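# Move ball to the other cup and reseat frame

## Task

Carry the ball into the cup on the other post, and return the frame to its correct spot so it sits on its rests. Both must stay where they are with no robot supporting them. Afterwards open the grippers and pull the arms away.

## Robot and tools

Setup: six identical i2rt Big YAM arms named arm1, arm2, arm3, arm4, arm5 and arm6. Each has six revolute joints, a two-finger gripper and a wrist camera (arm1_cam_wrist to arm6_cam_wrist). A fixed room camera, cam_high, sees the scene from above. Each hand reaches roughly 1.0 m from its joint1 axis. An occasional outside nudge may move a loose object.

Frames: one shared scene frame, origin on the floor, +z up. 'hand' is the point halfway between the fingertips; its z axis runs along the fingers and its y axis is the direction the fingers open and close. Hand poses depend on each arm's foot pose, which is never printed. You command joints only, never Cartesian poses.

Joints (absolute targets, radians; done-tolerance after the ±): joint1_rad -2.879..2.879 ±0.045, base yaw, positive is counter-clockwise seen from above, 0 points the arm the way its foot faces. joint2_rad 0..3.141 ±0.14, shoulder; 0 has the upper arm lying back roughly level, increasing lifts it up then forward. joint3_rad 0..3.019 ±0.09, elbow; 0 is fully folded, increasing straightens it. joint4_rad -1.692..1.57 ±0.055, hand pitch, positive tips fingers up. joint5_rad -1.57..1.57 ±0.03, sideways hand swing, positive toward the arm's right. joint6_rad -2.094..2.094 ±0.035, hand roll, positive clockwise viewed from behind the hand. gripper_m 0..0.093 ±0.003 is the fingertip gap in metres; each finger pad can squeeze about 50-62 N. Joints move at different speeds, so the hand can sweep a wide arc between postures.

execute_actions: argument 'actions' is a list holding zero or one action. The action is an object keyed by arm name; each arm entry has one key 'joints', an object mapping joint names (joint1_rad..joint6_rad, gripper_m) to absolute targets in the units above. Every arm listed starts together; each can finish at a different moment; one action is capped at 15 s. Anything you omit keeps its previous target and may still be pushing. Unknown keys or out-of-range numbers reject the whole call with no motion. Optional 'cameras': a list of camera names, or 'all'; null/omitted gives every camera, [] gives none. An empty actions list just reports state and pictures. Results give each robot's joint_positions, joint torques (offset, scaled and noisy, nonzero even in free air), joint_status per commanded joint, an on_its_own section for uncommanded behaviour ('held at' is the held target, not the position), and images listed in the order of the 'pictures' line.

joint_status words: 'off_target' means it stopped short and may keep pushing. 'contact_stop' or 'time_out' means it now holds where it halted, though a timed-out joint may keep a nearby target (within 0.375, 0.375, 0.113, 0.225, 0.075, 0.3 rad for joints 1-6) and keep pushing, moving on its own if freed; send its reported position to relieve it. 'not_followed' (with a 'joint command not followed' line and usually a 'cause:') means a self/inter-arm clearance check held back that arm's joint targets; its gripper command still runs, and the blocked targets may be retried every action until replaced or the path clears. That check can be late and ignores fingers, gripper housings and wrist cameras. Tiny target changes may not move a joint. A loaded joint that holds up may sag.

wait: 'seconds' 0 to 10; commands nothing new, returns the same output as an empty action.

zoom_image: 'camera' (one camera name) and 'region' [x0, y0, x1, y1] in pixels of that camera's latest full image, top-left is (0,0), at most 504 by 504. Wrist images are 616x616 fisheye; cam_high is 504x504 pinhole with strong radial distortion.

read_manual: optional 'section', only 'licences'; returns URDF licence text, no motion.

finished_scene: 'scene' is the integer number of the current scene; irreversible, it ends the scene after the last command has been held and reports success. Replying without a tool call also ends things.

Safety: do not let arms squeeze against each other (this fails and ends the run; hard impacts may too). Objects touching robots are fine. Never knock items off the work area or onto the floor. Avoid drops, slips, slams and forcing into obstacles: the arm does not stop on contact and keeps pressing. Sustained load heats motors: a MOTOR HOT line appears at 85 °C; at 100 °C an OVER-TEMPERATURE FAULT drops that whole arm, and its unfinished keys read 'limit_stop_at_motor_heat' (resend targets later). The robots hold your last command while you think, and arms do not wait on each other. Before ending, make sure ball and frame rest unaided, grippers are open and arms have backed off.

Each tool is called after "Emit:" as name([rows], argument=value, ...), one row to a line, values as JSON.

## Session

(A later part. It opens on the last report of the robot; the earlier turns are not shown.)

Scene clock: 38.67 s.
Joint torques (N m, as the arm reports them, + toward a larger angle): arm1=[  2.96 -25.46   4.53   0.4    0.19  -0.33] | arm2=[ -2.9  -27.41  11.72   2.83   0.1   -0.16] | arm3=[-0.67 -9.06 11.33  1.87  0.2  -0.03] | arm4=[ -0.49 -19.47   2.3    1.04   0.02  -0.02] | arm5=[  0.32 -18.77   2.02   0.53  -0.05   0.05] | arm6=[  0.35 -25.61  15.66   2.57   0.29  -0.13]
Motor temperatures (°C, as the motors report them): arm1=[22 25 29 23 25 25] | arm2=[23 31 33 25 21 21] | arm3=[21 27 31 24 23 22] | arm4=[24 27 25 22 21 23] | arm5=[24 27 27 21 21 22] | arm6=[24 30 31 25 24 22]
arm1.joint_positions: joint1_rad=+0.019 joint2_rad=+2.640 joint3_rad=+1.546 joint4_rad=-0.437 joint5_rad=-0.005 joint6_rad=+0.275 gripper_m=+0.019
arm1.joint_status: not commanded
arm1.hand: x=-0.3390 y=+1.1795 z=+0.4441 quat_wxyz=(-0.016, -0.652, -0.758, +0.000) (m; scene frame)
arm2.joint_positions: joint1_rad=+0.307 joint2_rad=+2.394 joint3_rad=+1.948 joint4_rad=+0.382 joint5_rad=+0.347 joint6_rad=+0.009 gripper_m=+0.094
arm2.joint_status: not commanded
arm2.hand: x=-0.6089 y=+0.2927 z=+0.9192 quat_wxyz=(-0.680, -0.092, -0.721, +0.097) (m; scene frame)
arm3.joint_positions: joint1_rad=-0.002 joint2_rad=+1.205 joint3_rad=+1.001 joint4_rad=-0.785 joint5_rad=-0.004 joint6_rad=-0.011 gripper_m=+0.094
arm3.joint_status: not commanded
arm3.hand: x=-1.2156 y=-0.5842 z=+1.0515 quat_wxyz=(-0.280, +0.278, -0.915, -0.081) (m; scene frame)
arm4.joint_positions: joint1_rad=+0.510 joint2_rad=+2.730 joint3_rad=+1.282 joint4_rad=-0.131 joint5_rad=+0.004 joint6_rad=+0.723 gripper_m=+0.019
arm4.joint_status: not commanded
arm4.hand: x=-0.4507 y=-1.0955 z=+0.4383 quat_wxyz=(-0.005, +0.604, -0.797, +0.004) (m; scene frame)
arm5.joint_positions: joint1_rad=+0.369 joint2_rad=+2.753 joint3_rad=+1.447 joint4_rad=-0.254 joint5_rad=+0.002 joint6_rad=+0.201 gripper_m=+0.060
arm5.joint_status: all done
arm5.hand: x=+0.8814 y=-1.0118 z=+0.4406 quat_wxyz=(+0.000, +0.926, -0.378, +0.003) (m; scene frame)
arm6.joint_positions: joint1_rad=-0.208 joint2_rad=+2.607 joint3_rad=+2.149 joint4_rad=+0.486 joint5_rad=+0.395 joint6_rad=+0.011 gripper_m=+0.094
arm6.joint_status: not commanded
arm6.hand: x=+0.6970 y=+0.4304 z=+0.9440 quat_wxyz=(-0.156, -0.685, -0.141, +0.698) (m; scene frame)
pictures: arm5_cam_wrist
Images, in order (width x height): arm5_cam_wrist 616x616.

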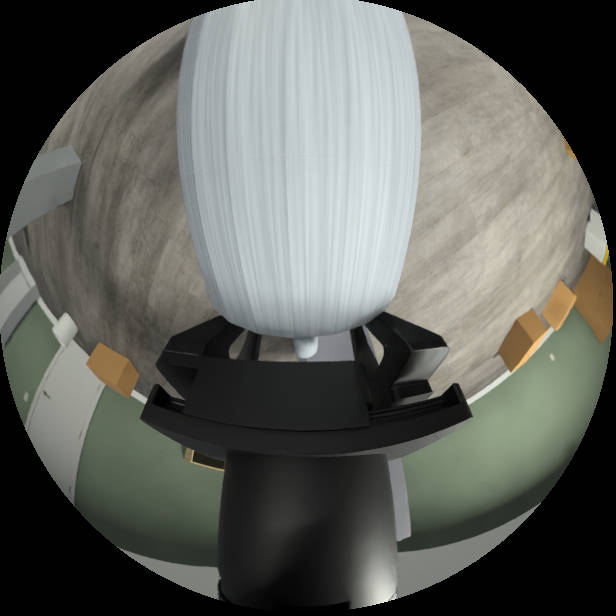

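Emit:
execute_actions([
  {"arm5":{"joints":{"gripper_m":0}}},
], cameras=[])

Emit:
execute_actions([
  {"arm1":{"joints":{"joint2_rad":2.335,"joint3_rad":1.432,"joint4_rad":-0.585}},"arm4":{"joints":{"joint2_rad":2.39,"joint3_rad":1.096,"joint4_rad":-0.263}},"arm5":{"joints":{"joint2_rad":2.435,"joint3_rad":1.266,"joint4_rad":-0.374}}},
], cameras=[])

Emit:
execute_actions([
  {"arm1":{"joints":{"joint1_rad":0.125,"joint2_rad":2.26,"joint3_rad":1.396,"joint4_rad":-0.62,"joint6_rad":0.381}},"arm4":{"joints":{"joint1_rad":0.38,"joint2_rad":2.32,"joint3_rad":1.104,"joint4_rad":-0.335,"joint6_rad":0.593}},"arm5":{"joints":{"joint1_rad":0.251,"joint2_rad":2.34,"joint3_rad":1.168,"joint4_rad":-0.365,"joint6_rad":0.083}}},
], cameras=["arm2_cam_wrist","arm6_cam_wrist","cam_high"])

Emit:
zoom_image(camera="cam_high", region=[170, 190, 290, 310])

Emit:
zoom_image(camera="arm2_cam_wrist", region=[270, 170, 400, 300])

Emit:
zoom_image(camera="arm6_cam_wrist", region=[250, 200, 350, 300])

Scene clock: 51.97 s.
Joint torques (N m, as the arm reports them, + toward a larger angle): arm1=[  2.15 -26.3    4.61   0.57   0.19  -0.29] | arm2=[ -2.68 -27.2   11.65   2.75   0.07  -0.16] | arm3=[-0.69 -9.07 11.32  1.86  0.2  -0.03] | arm4=[ -0.42 -19.67   2.24   1.01  -0.01  -0.04] | arm5=[  0.61 -18.77   2.     0.48   0.1    0.09] | arm6=[  0.55 -25.85  16.03   2.6    0.27  -0.16]
Motor temperatures (°C, as the motors report them): arm1=[22 26 28 23 25 25] | arm2=[23 32 34 25 21 21] | arm3=[21 27 32 24 23 22] | arm4=[24 27 25 22 21 23] | arm5=[24 28 27 21 21 22] | arm6=[24 31 31 25 24 22]
arm1.joint_positions: joint1_rad=+0.019 joint2_rad=+2.640 joint3_rad=+1.546 joint4_rad=-0.437 joint5_rad=-0.004 joint6_rad=+0.275 gripper_m=+0.019
arm1.joint_status: not commanded
arm1.hand: x=-0.3392 y=+1.1796 z=+0.4439 quat_wxyz=(-0.016, -0.652, -0.758, +0.000) (m; scene frame)
arm2.joint_positions: joint1_rad=+0.307 joint2_rad=+2.394 joint3_rad=+1.948 joint4_rad=+0.382 joint5_rad=+0.347 joint6_rad=+0.009 gripper_m=+0.094
arm2.joint_status: not commanded
arm2.hand: x=-0.6089 y=+0.2927 z=+0.9192 quat_wxyz=(-0.680, -0.092, -0.721, +0.097) (m; scene frame)
arm3.joint_positions: joint1_rad=-0.002 joint2_rad=+1.205 joint3_rad=+1.001 joint4_rad=-0.785 joint5_rad=-0.004 joint6_rad=-0.011 gripper_m=+0.094
arm3.joint_status: not commanded
arm3.hand: x=-1.2156 y=-0.5842 z=+1.0515 quat_wxyz=(-0.280, +0.278, -0.915, -0.081) (m; scene frame)
arm4.joint_positions: joint1_rad=+0.509 joint2_rad=+2.730 joint3_rad=+1.282 joint4_rad=-0.131 joint5_rad=+0.004 joint6_rad=+0.723 gripper_m=+0.019
arm4.joint_status: not commanded
arm4.hand: x=-0.4506 y=-1.0952 z=+0.4383 quat_wxyz=(-0.005, +0.604, -0.797, +0.004) (m; scene frame)
arm5.joint_positions: joint1_rad=+0.371 joint2_rad=+2.753 joint3_rad=+1.447 joint4_rad=-0.254 joint5_rad=-0.002 joint6_rad=+0.197 gripper_m=+0.019
arm5.joint_status: gripper_m off_target (ended at +0.019, target +0.000)
arm5.hand: x=+0.8806 y=-1.0131 z=+0.4406 quat_wxyz=(+0.002, +0.927, -0.375, +0.003) (m; scene frame)
arm6.joint_positions: joint1_rad=-0.208 joint2_rad=+2.607 joint3_rad=+2.149 joint4_rad=+0.486 joint5_rad=+0.395 joint6_rad=+0.011 gripper_m=+0.094
arm6.joint_status: not commanded
arm6.hand: x=+0.6970 y=+0.4304 z=+0.9440 quat_wxyz=(-0.156, -0.685, -0.141, +0.698) (m; scene frame)
pictures: none
No camera images: the call's "cameras" was empty. Leave "cameras" out to get every camera's image.

Scene clock: 53.07 s.
Joint torques (N m, as the arm reports them, + toward a larger angle): arm1=[  2.91 -27.56   6.29   0.53   0.1   -0.31] | arm2=[ -2.37 -27.19  11.64   2.93   0.1   -0.18] | arm3=[-0.65 -9.04 11.32  1.87  0.2  -0.03] | arm4=[ -0.54 -19.95   2.89   0.     0.19  -0.02] | arm5=[  0.32 -18.91   2.91  -0.29   0.1    0.13] | arm6=[  0.49 -25.54  15.86   2.35   0.25  -0.14]
Motor temperatures (°C, as the motors report them): arm1=[22 26 28 23 25 25] | arm2=[23 32 34 25 21 21] | arm3=[21 27 32 24 23 22] | arm4=[24 27 25 22 21 23] | arm5=[24 28 27 21 21 22] | arm6=[24 31 31 25 24 22]
arm1.joint_positions: joint1_rad=+0.019 joint2_rad=+2.370 joint3_rad=+1.410 joint4_rad=-0.582 joint5_rad=-0.002 joint6_rad=+0.276 gripper_m=+0.019
arm1.joint_status: all done
arm1.hand: x=-0.3420 y=+1.1824 z=+0.5629 quat_wxyz=(-0.011, -0.653, -0.758, -0.001) (m; scene frame)
arm2.joint_positions: joint1_rad=+0.307 joint2_rad=+2.394 joint3_rad=+1.948 joint4_rad=+0.382 joint5_rad=+0.347 joint6_rad=+0.009 gripper_m=+0.094
arm2.joint_status: not commanded
arm2.hand: x=-0.6089 y=+0.2927 z=+0.9192 quat_wxyz=(-0.680, -0.092, -0.721, +0.097) (m; scene frame)
arm3.joint_positions: joint1_rad=-0.002 joint2_rad=+1.205 joint3_rad=+1.001 joint4_rad=-0.785 joint5_rad=-0.004 joint6_rad=-0.011 gripper_m=+0.094
arm3.joint_status: not commanded
arm3.hand: x=-1.2156 y=-0.5842 z=+1.0515 quat_wxyz=(-0.280, +0.278, -0.915, -0.081) (m; scene frame)
arm4.joint_positions: joint1_rad=+0.510 joint2_rad=+2.412 joint3_rad=+1.093 joint4_rad=-0.253 joint5_rad=+0.001 joint6_rad=+0.721 gripper_m=+0.019
arm4.joint_status: all done
arm4.hand: x=-0.4536 y=-1.0930 z=+0.5602 quat_wxyz=(-0.004, +0.605, -0.796, +0.000) (m; scene frame)
arm5.joint_positions: joint1_rad=+0.369 joint2_rad=+2.458 joint3_rad=+1.267 joint4_rad=-0.363 joint5_rad=-0.002 joint6_rad=+0.192 gripper_m=+0.019
arm5.joint_status: all done
arm5.hand: x=+0.8762 y=-1.0092 z=+0.5605 quat_wxyz=(+0.001, +0.928, -0.373, -0.001) (m; scene frame)
arm6.joint_positions: joint1_rad=-0.208 joint2_rad=+2.607 joint3_rad=+2.149 joint4_rad=+0.486 joint5_rad=+0.395 joint6_rad=+0.011 gripper_m=+0.094
arm6.joint_status: not commanded
arm6.hand: x=+0.6970 y=+0.4304 z=+0.9440 quat_wxyz=(-0.156, -0.685, -0.141, +0.698) (m; scene frame)
pictures: none
No camera images: the call's "cameras" was empty. Leave "cameras" out to get every camera's image.

Scene clock: 54.10 s.
Joint torques (N m, as the arm reports them, + toward a larger angle): arm1=[  1.86 -29.02   6.09  -0.07  -0.02  -0.26] | arm2=[ -2.22 -27.32  11.55   2.89   0.08  -0.19] | arm3=[-0.64 -9.06 11.31  1.87  0.21 -0.02] | arm4=[  0.31 -20.9    3.8   -0.16  -0.09   0.1 ] | arm5=[  0.59 -19.4    2.73  -0.2    0.16   0.13] | arm6=[  0.94 -25.74  15.97   2.57   0.3   -0.13]
Motor temperatures (°C, as the motors report them): arm1=[22 26 28 23 25 25] | arm2=[23 32 34 25 21 21] | arm3=[21 27 32 24 23 22] | arm4=[24 27 25 22 21 23] | arm5=[24 28 27 21 21 22] | arm6=[24 31 32 25 24 22]
arm1.joint_positions: joint1_rad=+0.131 joint2_rad=+2.316 joint3_rad=+1.380 joint4_rad=-0.601 joint5_rad=+0.002 joint6_rad=+0.392 gripper_m=+0.019
arm1.joint_status: all done
arm1.hand: x=-0.2880 y=+1.2138 z=+0.5862 quat_wxyz=(-0.013, -0.654, -0.756, +0.000) (m; scene frame)
arm2.joint_positions: joint1_rad=+0.307 joint2_rad=+2.394 joint3_rad=+1.948 joint4_rad=+0.382 joint5_rad=+0.347 joint6_rad=+0.009 gripper_m=+0.094
arm2.joint_status: not commanded
arm2.hand: x=-0.6089 y=+0.2927 z=+0.9192 quat_wxyz=(-0.680, -0.092, -0.721, +0.097) (m; scene frame)
arm3.joint_positions: joint1_rad=-0.002 joint2_rad=+1.205 joint3_rad=+1.001 joint4_rad=-0.785 joint5_rad=-0.004 joint6_rad=-0.011 gripper_m=+0.094
arm3.joint_status: not commanded
arm3.hand: x=-1.2156 y=-0.5842 z=+1.0515 quat_wxyz=(-0.280, +0.278, -0.915, -0.081) (m; scene frame)
arm4.joint_positions: joint1_rad=+0.366 joint2_rad=+2.351 joint3_rad=+1.095 joint4_rad=-0.319 joint5_rad=+0.006 joint6_rad=+0.582 gripper_m=+0.019
arm4.joint_status: all done
arm4.hand: x=-0.3965 y=-1.0605 z=+0.5871 quat_wxyz=(-0.006, +0.603, -0.797, +0.002) (m; scene frame)
arm5.joint_positions: joint1_rad=+0.248 joint2_rad=+2.369 joint3_rad=+1.163 joint4_rad=-0.358 joint5_rad=-0.003 joint6_rad=+0.069 gripper_m=+0.019
arm5.joint_status: all done
arm5.hand: x=+0.9319 y=-0.9767 z=+0.5877 quat_wxyz=(+0.002, +0.928, -0.373, +0.004) (m; scene frame)
arm6.joint_positions: joint1_rad=-0.208 joint2_rad=+2.607 joint3_rad=+2.149 joint4_rad=+0.486 joint5_rad=+0.395 joint6_rad=+0.011 gripper_m=+0.094
arm6.joint_status: not commanded
arm6.hand: x=+0.6970 y=+0.4304 z=+0.9440 quat_wxyz=(-0.156, -0.685, -0.141, +0.698) (m; scene frame)
pictures: arm2_cam_wrist, arm6_cam_wrist, cam_high
Images, in order (width x height): arm2_cam_wrist 616x616, arm6_cam_wrist 616x616, cam_high 504x504.

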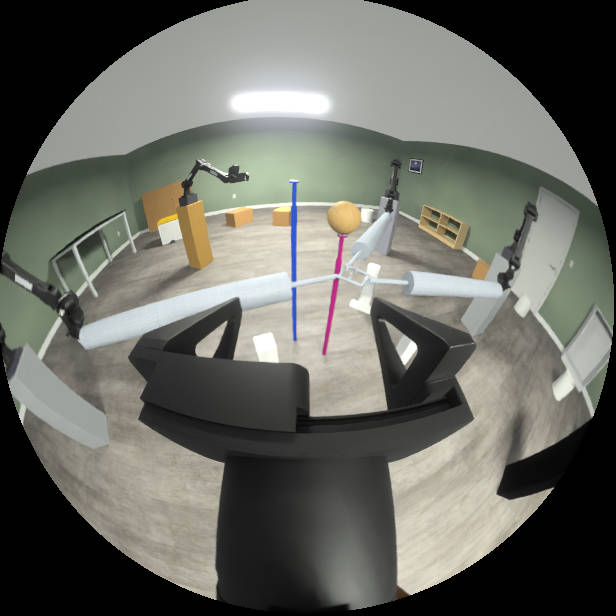

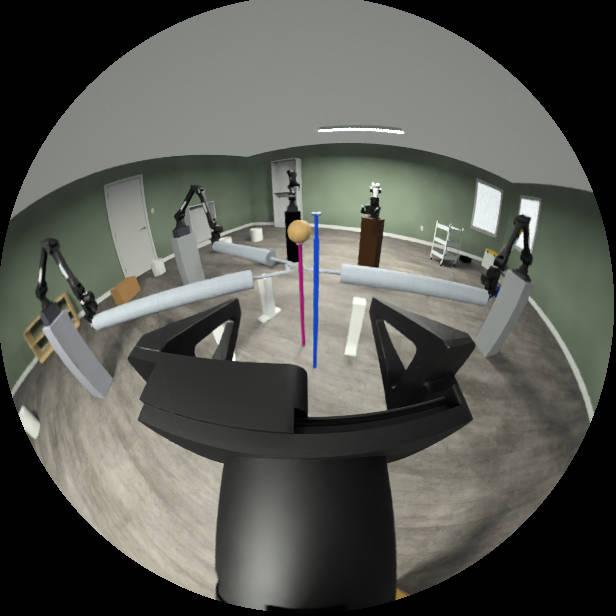

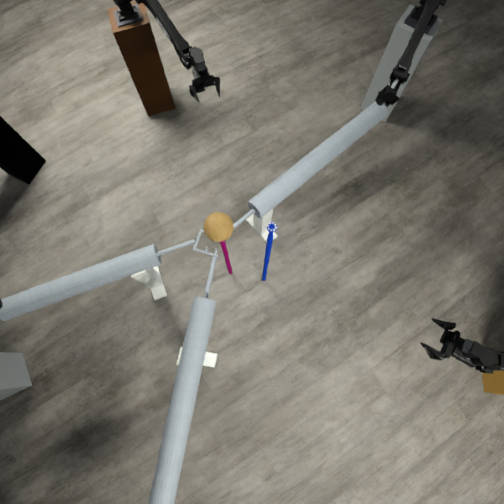

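Region (170, 190, 290, 310) of cam_high's 504x504 image, scaled by 4.200, with more detail than that image has.

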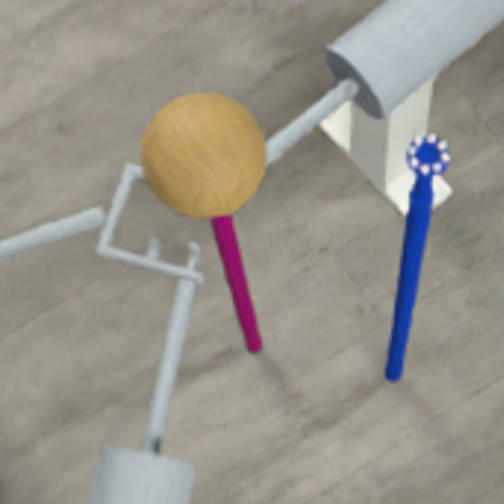

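Region (270, 170, 400, 300) of arm2_cam_wrist's 616x616 image, scaled by 3.877, with more detail than that image has.

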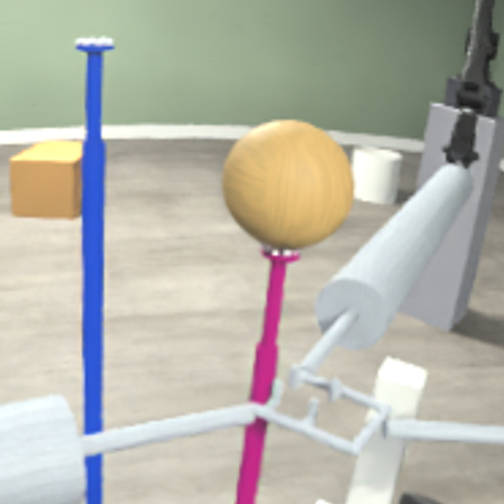

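Region (250, 200, 350, 300) of arm6_cam_wrist's 616x616 image, scaled by 5.040, with more detail than that image has.

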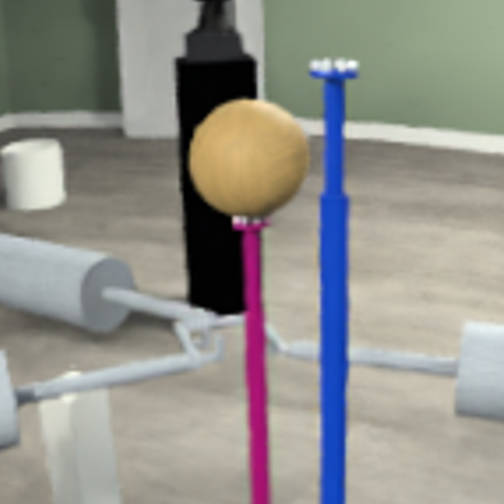

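Emit:
execute_actions([
  {"arm1":{"joints":{"joint1_rad":0.205,"joint2_rad":2.145,"joint3_rad":1.324,"joint4_rad":-0.66,"joint6_rad":0.463}},"arm4":{"joints":{"joint1_rad":0.303,"joint2_rad":2.245,"joint3_rad":1.165,"joint4_rad":-0.46,"joint6_rad":0.514}},"arm5":{"joints":{"joint1_rad":0.153,"joint2_rad":2.238,"joint3_rad":1.146,"joint4_rad":-0.442,"joint6_rad":-0.022}}},
], cameras=["arm2_cam_wrist","arm6_cam_wrist","cam_high"])

Emit:
zoom_image(camera="cam_high", region=[170, 190, 290, 310])

Emit:
zoom_image(camera="arm2_cam_wrist", region=[300, 210, 380, 290])

Emit:
zoom_image(camera="arm6_cam_wrist", region=[270, 215, 330, 275])

Scene clock: 64.10 s.
Joint torques (N m, as the arm reports them, + toward a larger angle): arm1=[  1.47 -26.62   6.85  -0.1   -0.07  -0.16] | arm2=[ -2.19 -26.98  11.65   2.79   0.08  -0.16] | arm3=[-0.66 -9.06 11.33  1.86  0.2  -0.03] | arm4=[  0.17 -20.69   5.84  -0.3   -0.18   0.06] | arm5=[  0.86 -18.38   2.99  -0.26   0.12  -0.01] | arm6=[  0.71 -26.07  15.69   2.56   0.26  -0.2 ]
Motor temperatures (°C, as the motors report them): arm1=[22 26 28 23 25 25] | arm2=[23 33 35 25 21 21] | arm3=[21 27 32 24 23 22] | arm4=[24 28 25 22 21 23] | arm5=[24 28 27 21 21 22] | arm6=[24 32 32 25 24 22]
arm1.joint_positions: joint1_rad=+0.206 joint2_rad=+2.189 joint3_rad=+1.300 joint4_rad=-0.647 joint5_rad=+0.002 joint6_rad=+0.466 gripper_m=+0.019
arm1.joint_status: all done
arm1.hand: x=-0.2628 y=+1.2506 z=+0.6345 quat_wxyz=(-0.014, -0.654, -0.756, -0.001) (m; scene frame)
arm2.joint_positions: joint1_rad=+0.307 joint2_rad=+2.394 joint3_rad=+1.948 joint4_rad=+0.382 joint5_rad=+0.347 joint6_rad=+0.009 gripper_m=+0.094
arm2.joint_status: not commanded
arm2.hand: x=-0.6089 y=+0.2927 z=+0.9192 quat_wxyz=(-0.680, -0.092, -0.721, +0.097) (m; scene frame)
arm3.joint_positions: joint1_rad=-0.002 joint2_rad=+1.205 joint3_rad=+1.001 joint4_rad=-0.785 joint5_rad=-0.004 joint6_rad=-0.011 gripper_m=+0.094
arm3.joint_status: not commanded
arm3.hand: x=-1.2156 y=-0.5842 z=+1.0515 quat_wxyz=(-0.280, +0.278, -0.915, -0.081) (m; scene frame)
arm4.joint_positions: joint1_rad=+0.290 joint2_rad=+2.268 joint3_rad=+1.142 joint4_rad=-0.441 joint5_rad=+0.007 joint6_rad=+0.508 gripper_m=+0.019
arm4.joint_status: all done
arm4.hand: x=-0.3694 y=-1.0238 z=+0.6311 quat_wxyz=(-0.008, +0.602, -0.798, -0.001) (m; scene frame)
arm5.joint_positions: joint1_rad=+0.153 joint2_rad=+2.266 joint3_rad=+1.144 joint4_rad=-0.434 joint5_rad=-0.002 joint6_rad=-0.024 gripper_m=+0.019
arm5.joint_status: all done
arm5.hand: x=+0.9568 y=-0.9373 z=+0.6320 quat_wxyz=(+0.000, +0.928, -0.373, +0.001) (m; scene frame)
arm6.joint_positions: joint1_rad=-0.208 joint2_rad=+2.607 joint3_rad=+2.149 joint4_rad=+0.486 joint5_rad=+0.395 joint6_rad=+0.011 gripper_m=+0.094
arm6.joint_status: not commanded
arm6.hand: x=+0.6970 y=+0.4304 z=+0.9440 quat_wxyz=(-0.156, -0.685, -0.141, +0.698) (m; scene frame)
pictures: arm2_cam_wrist, arm6_cam_wrist, cam_high
Images, in order (width x height): arm2_cam_wrist 616x616, arm6_cam_wrist 616x616, cam_high 504x504.

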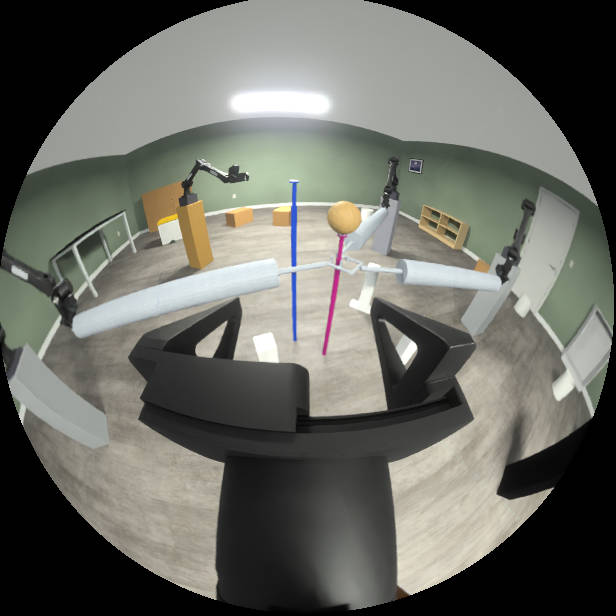

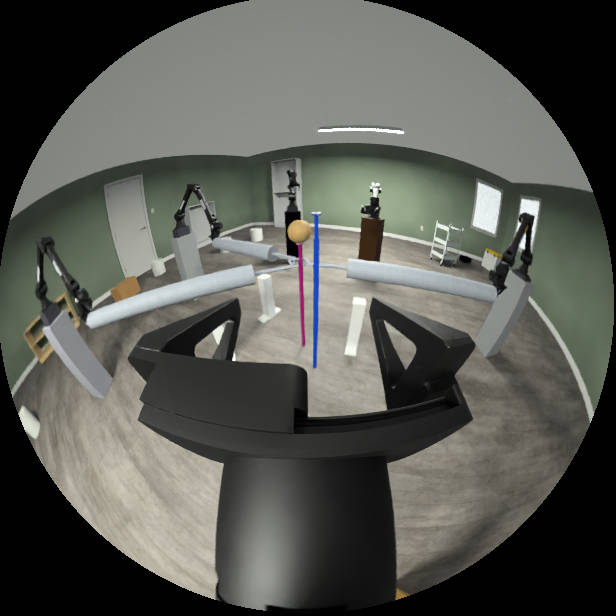

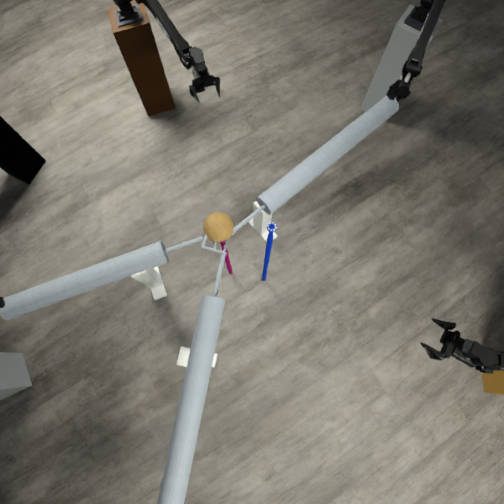

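Region (170, 190, 290, 310) of cam_high's 504x504 image, scaled by 4.200, with more detail than that image has.

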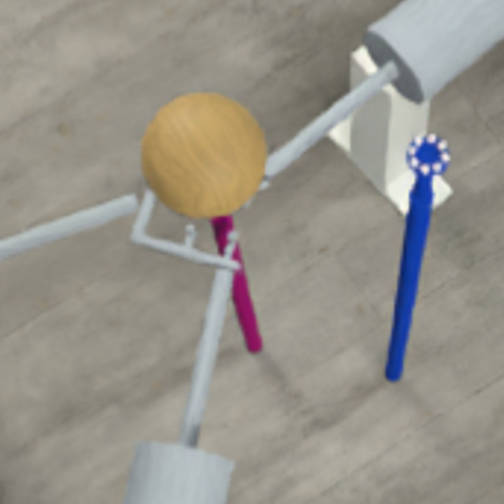

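Region (300, 210, 380, 290) of arm2_cam_wrist's 616x616 image, scaled by 6.300, with more detail than that image has.

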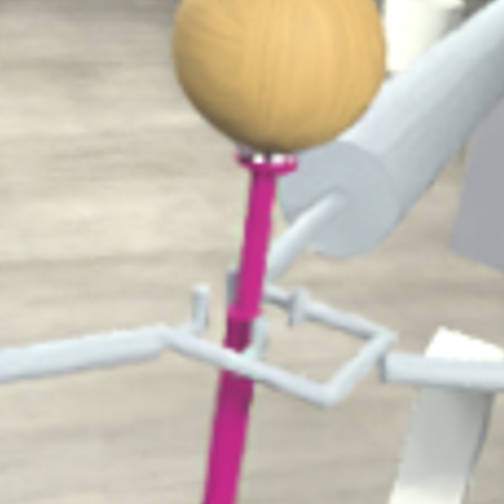

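Region (270, 215, 330, 275) of arm6_cam_wrist's 616x616 image, scaled by 8.400, with more detail than that image has.

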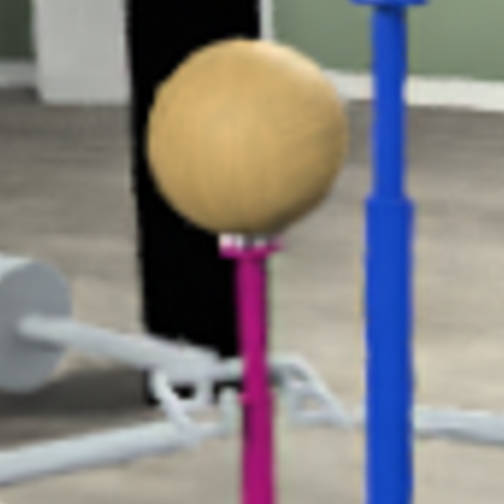

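Emit:
execute_actions([
  {"arm1":{"joints":{"joint2_rad":2.022,"joint3_rad":1.338,"joint4_rad":-0.787}},"arm4":{"joints":{"joint1_rad":0.292,"joint2_rad":2.095,"joint3_rad":1.13,"joint4_rad":-0.576}},"arm5":{"joints":{"joint2_rad":2.085,"joint3_rad":1.118,"joint4_rad":-0.565}}},
], cameras=[])

Emit:
execute_actions([
  {"arm1":{"joints":{"joint2_rad":1.912,"joint3_rad":1.382,"joint4_rad":-0.925}},"arm4":{"joints":{"joint2_rad":1.955,"joint3_rad":1.138,"joint4_rad":-0.717}},"arm5":{"joints":{"joint2_rad":1.945,"joint3_rad":1.128,"joint4_rad":-0.707}}},
], cameras=["arm2_cam_wrist","arm6_cam_wrist"])

Emit:
zoom_image(camera="arm2_cam_wrist", region=[280, 170, 380, 270])

Scene clock: 74.00 s.
Joint torques (N m, as the arm reports them, + toward a larger angle): arm1=[  1.23 -25.9    8.64   0.43   0.14  -0.22] | arm2=[ -2.63 -27.33  11.77   2.81   0.1   -0.19] | arm3=[-0.67 -9.05 11.31  1.86  0.2  -0.03] | arm4=[ -0.15 -20.19   5.91   0.24  -0.1    0.07] | arm5=[  0.25 -17.     4.2   -0.08   0.03   0.  ] | arm6=[  0.37 -25.46  15.92   2.55   0.27  -0.12]
Motor temperatures (°C, as the motors report them): arm1=[22 26 29 23 25 25] | arm2=[23 33 35 25 21 21] | arm3=[21 27 32 24 23 22] | arm4=[24 28 25 22 21 23] | arm5=[24 29 27 21 21 22] | arm6=[24 32 32 25 24 22]
arm1.joint_positions: joint1_rad=+0.204 joint2_rad=+2.059 joint3_rad=+1.305 joint4_rad=-0.785 joint5_rad=-0.002 joint6_rad=+0.468 gripper_m=+0.019
arm1.joint_status: all done
arm1.hand: x=-0.2637 y=+1.2495 z=+0.7028 quat_wxyz=(-0.013, -0.655, -0.755, -0.003) (m; scene frame)
arm2.joint_positions: joint1_rad=+0.307 joint2_rad=+2.394 joint3_rad=+1.948 joint4_rad=+0.382 joint5_rad=+0.347 joint6_rad=+0.009 gripper_m=+0.094
arm2.joint_status: not commanded
arm2.hand: x=-0.6089 y=+0.2927 z=+0.9192 quat_wxyz=(-0.680, -0.092, -0.721, +0.097) (m; scene frame)
arm3.joint_positions: joint1_rad=-0.002 joint2_rad=+1.205 joint3_rad=+1.001 joint4_rad=-0.785 joint5_rad=-0.004 joint6_rad=-0.011 gripper_m=+0.094
arm3.joint_status: not commanded
arm3.hand: x=-1.2156 y=-0.5842 z=+1.0515 quat_wxyz=(-0.280, +0.278, -0.915, -0.081) (m; scene frame)
arm4.joint_positions: joint1_rad=+0.289 joint2_rad=+2.120 joint3_rad=+1.118 joint4_rad=-0.570 joint5_rad=+0.006 joint6_rad=+0.507 gripper_m=+0.019
arm4.joint_status: all done
arm4.hand: x=-0.3697 y=-1.0237 z=+0.6950 quat_wxyz=(-0.006, +0.603, -0.798, +0.001) (m; scene frame)
arm5.joint_positions: joint1_rad=+0.153 joint2_rad=+2.108 joint3_rad=+1.113 joint4_rad=-0.560 joint5_rad=+0.000 joint6_rad=-0.026 gripper_m=+0.019
arm5.joint_status: all done
arm5.hand: x=+0.9559 y=-0.9363 z=+0.6993 quat_wxyz=(-0.001, +0.928, -0.373, +0.000) (m; scene frame)
arm6.joint_positions: joint1_rad=-0.208 joint2_rad=+2.607 joint3_rad=+2.149 joint4_rad=+0.486 joint5_rad=+0.395 joint6_rad=+0.011 gripper_m=+0.094
arm6.joint_status: not commanded
arm6.hand: x=+0.6970 y=+0.4304 z=+0.9440 quat_wxyz=(-0.156, -0.685, -0.141, +0.698) (m; scene frame)
pictures: none
No camera images: the call's "cameras" was empty. Leave "cameras" out to get every camera's image.

Scene clock: 75.20 s.
Joint torques (N m, as the arm reports them, + toward a larger angle): arm1=[  2.29 -25.38  10.86  -0.1    0.    -0.22] | arm2=[ -2.59 -27.67  11.75   2.83   0.14  -0.19] | arm3=[-0.62 -9.04 11.32  1.87  0.2  -0.02] | arm4=[ -0.65 -19.88   7.5   -0.11  -0.06   0.07] | arm5=[  0.72 -17.46   5.72  -0.52  -0.17  -0.01] | arm6=[  0.77 -25.34  15.94   2.26   0.22  -0.12]
Motor temperatures (°C, as the motors report them): arm1=[22 26 29 23 25 25] | arm2=[23 33 35 25 21 21] | arm3=[21 27 32 24 23 22] | arm4=[24 28 25 22 21 23] | arm5=[24 29 27 21 21 22] | arm6=[24 32 32 25 24 22]
arm1.joint_positions: joint1_rad=+0.203 joint2_rad=+1.955 joint3_rad=+1.320 joint4_rad=-0.905 joint5_rad=+0.001 joint6_rad=+0.469 gripper_m=+0.019
arm1.joint_status: all done
arm1.hand: x=-0.2668 y=+1.2513 z=+0.7611 quat_wxyz=(-0.012, -0.656, -0.754, -0.002) (m; scene frame)
arm2.joint_positions: joint1_rad=+0.307 joint2_rad=+2.394 joint3_rad=+1.948 joint4_rad=+0.382 joint5_rad=+0.347 joint6_rad=+0.009 gripper_m=+0.094
arm2.joint_status: not commanded
arm2.hand: x=-0.6089 y=+0.2927 z=+0.9192 quat_wxyz=(-0.680, -0.092, -0.721, +0.097) (m; scene frame)
arm3.joint_positions: joint1_rad=-0.002 joint2_rad=+1.205 joint3_rad=+1.001 joint4_rad=-0.785 joint5_rad=-0.004 joint6_rad=-0.011 gripper_m=+0.094
arm3.joint_status: not commanded
arm3.hand: x=-1.2156 y=-0.5842 z=+1.0515 quat_wxyz=(-0.280, +0.278, -0.915, -0.081) (m; scene frame)
arm4.joint_positions: joint1_rad=+0.291 joint2_rad=+1.985 joint3_rad=+1.118 joint4_rad=-0.702 joint5_rad=+0.005 joint6_rad=+0.507 gripper_m=+0.019
arm4.joint_status: all done
arm4.hand: x=-0.3714 y=-1.0232 z=+0.7574 quat_wxyz=(-0.007, +0.603, -0.797, -0.001) (m; scene frame)
arm5.joint_positions: joint1_rad=+0.153 joint2_rad=+1.966 joint3_rad=+1.113 joint4_rad=-0.691 joint5_rad=+0.003 joint6_rad=-0.026 gripper_m=+0.019
arm5.joint_status: all done
arm5.hand: x=+0.9539 y=-0.9337 z=+0.7645 quat_wxyz=(-0.005, +0.928, -0.372, -0.004) (m; scene frame)
arm6.joint_positions: joint1_rad=-0.208 joint2_rad=+2.607 joint3_rad=+2.149 joint4_rad=+0.486 joint5_rad=+0.395 joint6_rad=+0.011 gripper_m=+0.094
arm6.joint_status: not commanded
arm6.hand: x=+0.6970 y=+0.4304 z=+0.9440 quat_wxyz=(-0.156, -0.685, -0.141, +0.698) (m; scene frame)
pictures: arm2_cam_wrist, arm6_cam_wrist
Images, in order (width x height): arm2_cam_wrist 616x616, arm6_cam_wrist 616x616.

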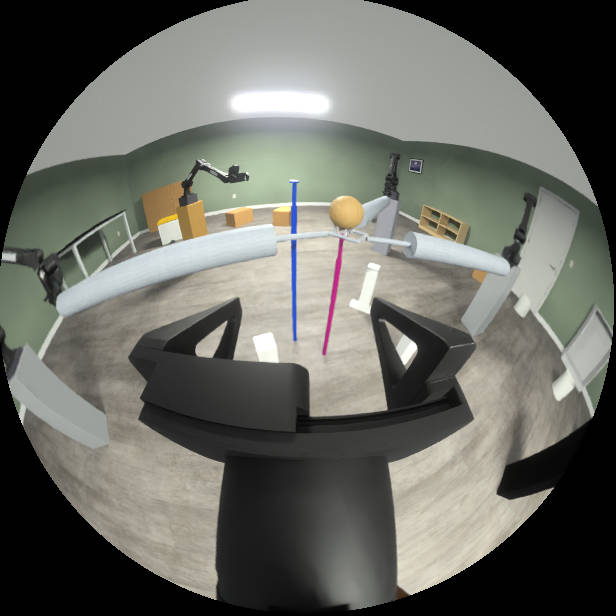

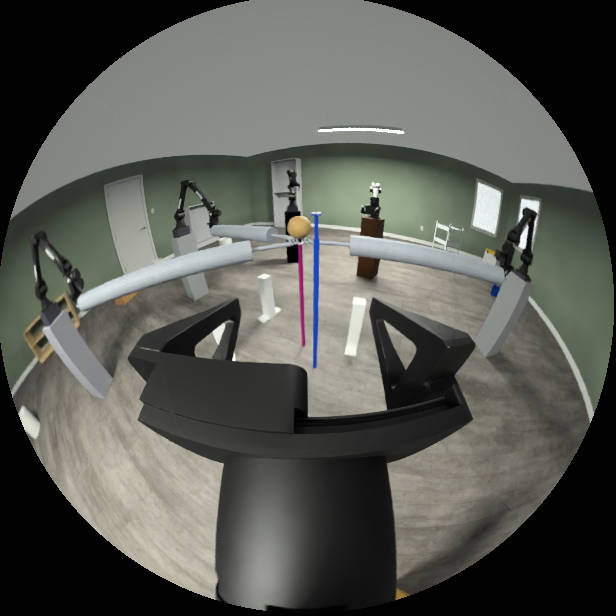

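Region (280, 170, 380, 270) of arm2_cam_wrist's 616x616 image, scaled by 5.040, with more detail than that image has.

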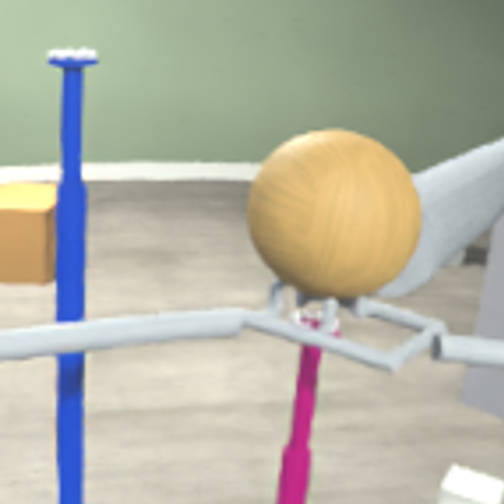

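Emit:
execute_actions([
  {"arm1":{"joints":{"joint2_rad":1.768,"joint3_rad":1.54,"joint4_rad":-1.205}},"arm4":{"joints":{"joint2_rad":1.74,"joint3_rad":1.235,"joint4_rad":-1.005}},"arm5":{"joints":{"joint2_rad":1.735,"joint3_rad":1.212,"joint4_rad":-0.985}}},
], cameras=[])

Emit:
execute_actions([
  {"arm1":{"joints":{"joint1_rad":0.306,"joint2_rad":1.70,"joint3_rad":1.78,"joint4_rad":-1.5,"joint6_rad":0.567}},"arm4":{"joints":{"joint1_rad":0.202,"joint2_rad":1.68,"joint3_rad":1.505,"joint4_rad":-1.325,"joint6_rad":0.415}},"arm5":{"joints":{"joint1_rad":0.037,"joint2_rad":1.60,"joint3_rad":1.385,"joint4_rad":-1.288,"joint6_rad":-0.14}}},
], cameras=["arm2_cam_wrist","arm6_cam_wrist","cam_high"])

Emit:
zoom_image(camera="cam_high", region=[180, 170, 300, 290])

Emit:
zoom_image(camera="arm2_cam_wrist", region=[260, 110, 380, 230])

Scene clock: 85.13 s.
Joint torques (N m, as the arm reports them, + toward a larger angle): arm1=[  2.58 -25.66  12.44  -0.12  -0.29  -0.24] | arm2=[ -2.84 -27.58  11.62   2.78   0.09  -0.18] | arm3=[-0.66 -9.05 11.32  1.86  0.2  -0.03] | arm4=[ -0.38 -18.53  12.08  -0.32  -0.18   0.08] | arm5=[  0.45 -14.96   9.17  -0.76  -0.05   0.04] | arm6=[  0.14 -26.11  15.83   2.6    0.28  -0.09]
Motor temperatures (°C, as the motors report them): arm1=[22 26 31 23 25 25] | arm2=[23 33 36 25 21 21] | arm3=[21 27 33 24 23 22] | arm4=[24 28 26 22 21 23] | arm5=[24 29 28 21 21 22] | arm6=[24 33 33 25 24 22]
arm1.joint_positions: joint1_rad=+0.202 joint2_rad=+1.821 joint3_rad=+1.467 joint4_rad=-1.190 joint5_rad=+0.008 joint6_rad=+0.474 gripper_m=+0.019
arm1.joint_status: all done
arm1.hand: x=-0.2661 y=+1.2451 z=+0.8796 quat_wxyz=(-0.009, -0.659, -0.752, +0.001) (m; scene frame)
arm2.joint_positions: joint1_rad=+0.307 joint2_rad=+2.394 joint3_rad=+1.948 joint4_rad=+0.382 joint5_rad=+0.347 joint6_rad=+0.009 gripper_m=+0.094
arm2.joint_status: not commanded
arm2.hand: x=-0.6089 y=+0.2927 z=+0.9192 quat_wxyz=(-0.680, -0.092, -0.721, +0.097) (m; scene frame)
arm3.joint_positions: joint1_rad=-0.002 joint2_rad=+1.205 joint3_rad=+1.001 joint4_rad=-0.785 joint5_rad=-0.004 joint6_rad=-0.011 gripper_m=+0.094
arm3.joint_status: not commanded
arm3.hand: x=-1.2156 y=-0.5842 z=+1.0515 quat_wxyz=(-0.280, +0.278, -0.915, -0.081) (m; scene frame)
arm4.joint_positions: joint1_rad=+0.290 joint2_rad=+1.766 joint3_rad=+1.171 joint4_rad=-0.988 joint5_rad=+0.007 joint6_rad=+0.507 gripper_m=+0.019
arm4.joint_status: all done
arm4.hand: x=-0.3690 y=-1.0323 z=+0.8731 quat_wxyz=(-0.005, +0.603, -0.798, +0.006) (m; scene frame)
arm5.joint_positions: joint1_rad=+0.156 joint2_rad=+1.744 joint3_rad=+1.167 joint4_rad=-0.964 joint5_rad=+0.001 joint6_rad=-0.027 gripper_m=+0.019
arm5.joint_status: all done
arm5.hand: x=+0.9558 y=-0.9383 z=+0.8822 quat_wxyz=(-0.005, +0.929, -0.370, -0.006) (m; scene frame)
arm6.joint_positions: joint1_rad=-0.208 joint2_rad=+2.607 joint3_rad=+2.149 joint4_rad=+0.486 joint5_rad=+0.395 joint6_rad=+0.011 gripper_m=+0.094
arm6.joint_status: not commanded
arm6.hand: x=+0.6970 y=+0.4304 z=+0.9440 quat_wxyz=(-0.156, -0.685, -0.141, +0.698) (m; scene frame)
pictures: none
No camera images: the call's "cameras" was empty. Leave "cameras" out to get every camera's image.

Scene clock: 86.33 s.
Joint torques (N m, as the arm reports them, + toward a larger angle): arm1=[  1.38 -24.92  13.65   0.21  -0.05  -0.37] | arm2=[ -2.05 -26.94  11.61   2.84   0.09  -0.19] | arm3=[-0.64 -9.05 11.31  1.86  0.21 -0.02] | arm4=[  0.31 -19.65  14.13  -0.16  -0.2    0.05] | arm5=[  0.52 -14.61  10.81  -0.68  -0.01  -0.01] | arm6=[  0.43 -25.7   15.75   2.6    0.26  -0.15]
Motor temperatures (°C, as the motors report them): arm1=[22 26 32 23 25 25] | arm2=[23 34 36 25 21 21] | arm3=[21 27 33 24 23 22] | arm4=[24 28 26 22 21 23] | arm5=[24 29 28 21 21 22] | arm6=[24 33 33 25 24 22]
arm1.joint_positions: joint1_rad=+0.313 joint2_rad=+1.753 joint3_rad=+1.698 joint4_rad=-1.488 joint5_rad=+0.003 joint6_rad=+0.588 gripper_m=+0.019
arm1.joint_status: all done
arm1.hand: x=-0.2185 y=+1.2820 z=+1.0017 quat_wxyz=(-0.011, -0.659, -0.752, -0.003) (m; scene frame)
arm2.joint_positions: joint1_rad=+0.307 joint2_rad=+2.394 joint3_rad=+1.948 joint4_rad=+0.382 joint5_rad=+0.347 joint6_rad=+0.009 gripper_m=+0.094
arm2.joint_status: not commanded
arm2.hand: x=-0.6089 y=+0.2927 z=+0.9192 quat_wxyz=(-0.680, -0.092, -0.721, +0.097) (m; scene frame)
arm3.joint_positions: joint1_rad=-0.002 joint2_rad=+1.205 joint3_rad=+1.001 joint4_rad=-0.785 joint5_rad=-0.004 joint6_rad=-0.011 gripper_m=+0.094
arm3.joint_status: not commanded
arm3.hand: x=-1.2156 y=-0.5842 z=+1.0515 quat_wxyz=(-0.280, +0.278, -0.915, -0.081) (m; scene frame)
arm4.joint_positions: joint1_rad=+0.188 joint2_rad=+1.713 joint3_rad=+1.429 joint4_rad=-1.311 joint5_rad=+0.008 joint6_rad=+0.411 gripper_m=+0.019
arm4.joint_status: all done
arm4.hand: x=-0.3256 y=-0.9965 z=+0.9881 quat_wxyz=(-0.001, +0.601, -0.799, +0.012) (m; scene frame)
arm5.joint_positions: joint1_rad=+0.036 joint2_rad=+1.615 joint3_rad=+1.332 joint4_rad=-1.266 joint5_rad=+0.000 joint6_rad=-0.143 gripper_m=+0.019
arm5.joint_status: all done
arm5.hand: x=+0.9992 y=-0.9018 z=+0.9979 quat_wxyz=(-0.004, +0.928, -0.372, -0.001) (m; scene frame)
arm6.joint_positions: joint1_rad=-0.208 joint2_rad=+2.607 joint3_rad=+2.149 joint4_rad=+0.486 joint5_rad=+0.395 joint6_rad=+0.011 gripper_m=+0.094
arm6.joint_status: not commanded
arm6.hand: x=+0.6970 y=+0.4304 z=+0.9440 quat_wxyz=(-0.156, -0.685, -0.141, +0.698) (m; scene frame)
pictures: arm2_cam_wrist, arm6_cam_wrist, cam_high
Images, in order (width x height): arm2_cam_wrist 616x616, arm6_cam_wrist 616x616, cam_high 504x504.

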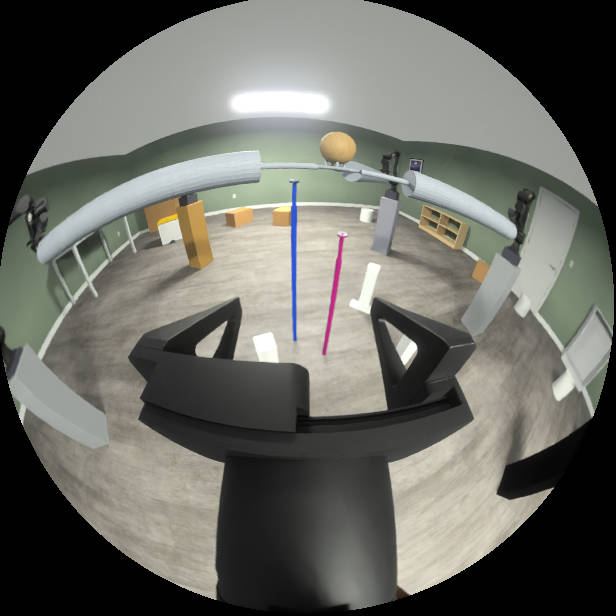

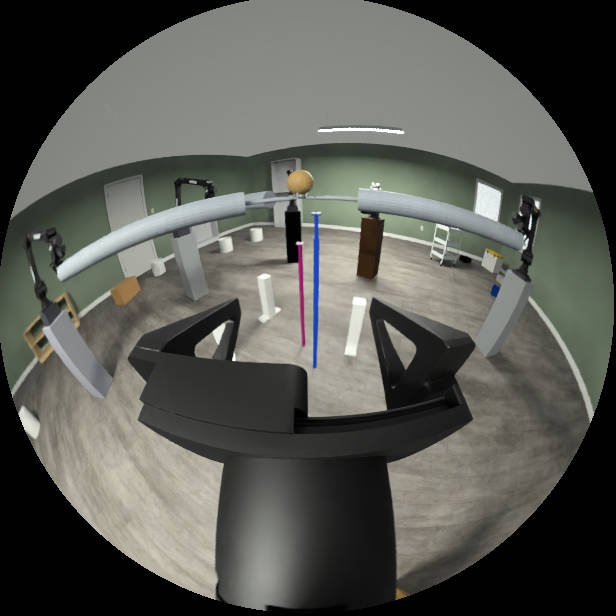

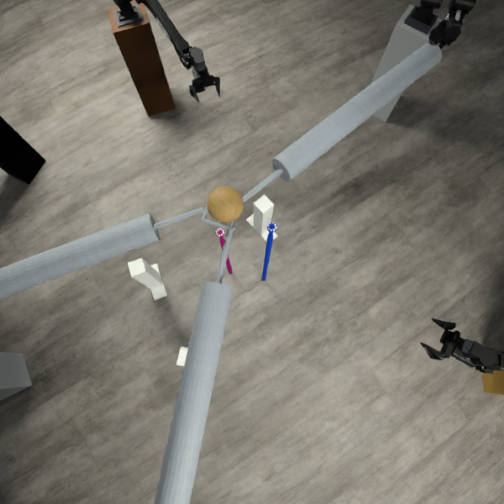

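Region (180, 170, 300, 290) of cam_high's 504x504 image, scaled by 4.200, with more detail than that image has.

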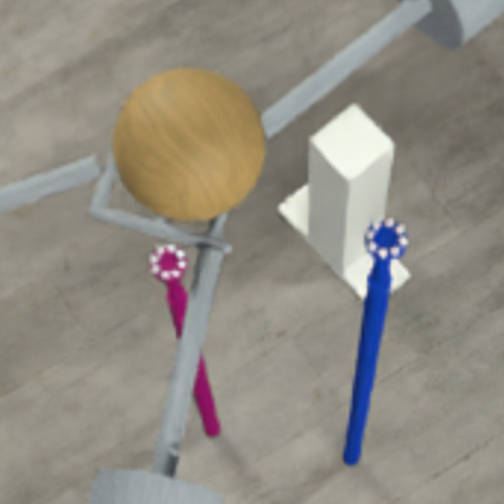

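Region (260, 110, 380, 230) of arm2_cam_wrist's 616x616 image, scaled by 4.200, with more detail than that image has.

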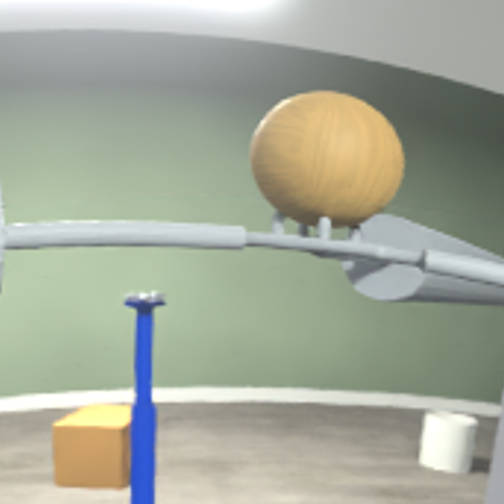

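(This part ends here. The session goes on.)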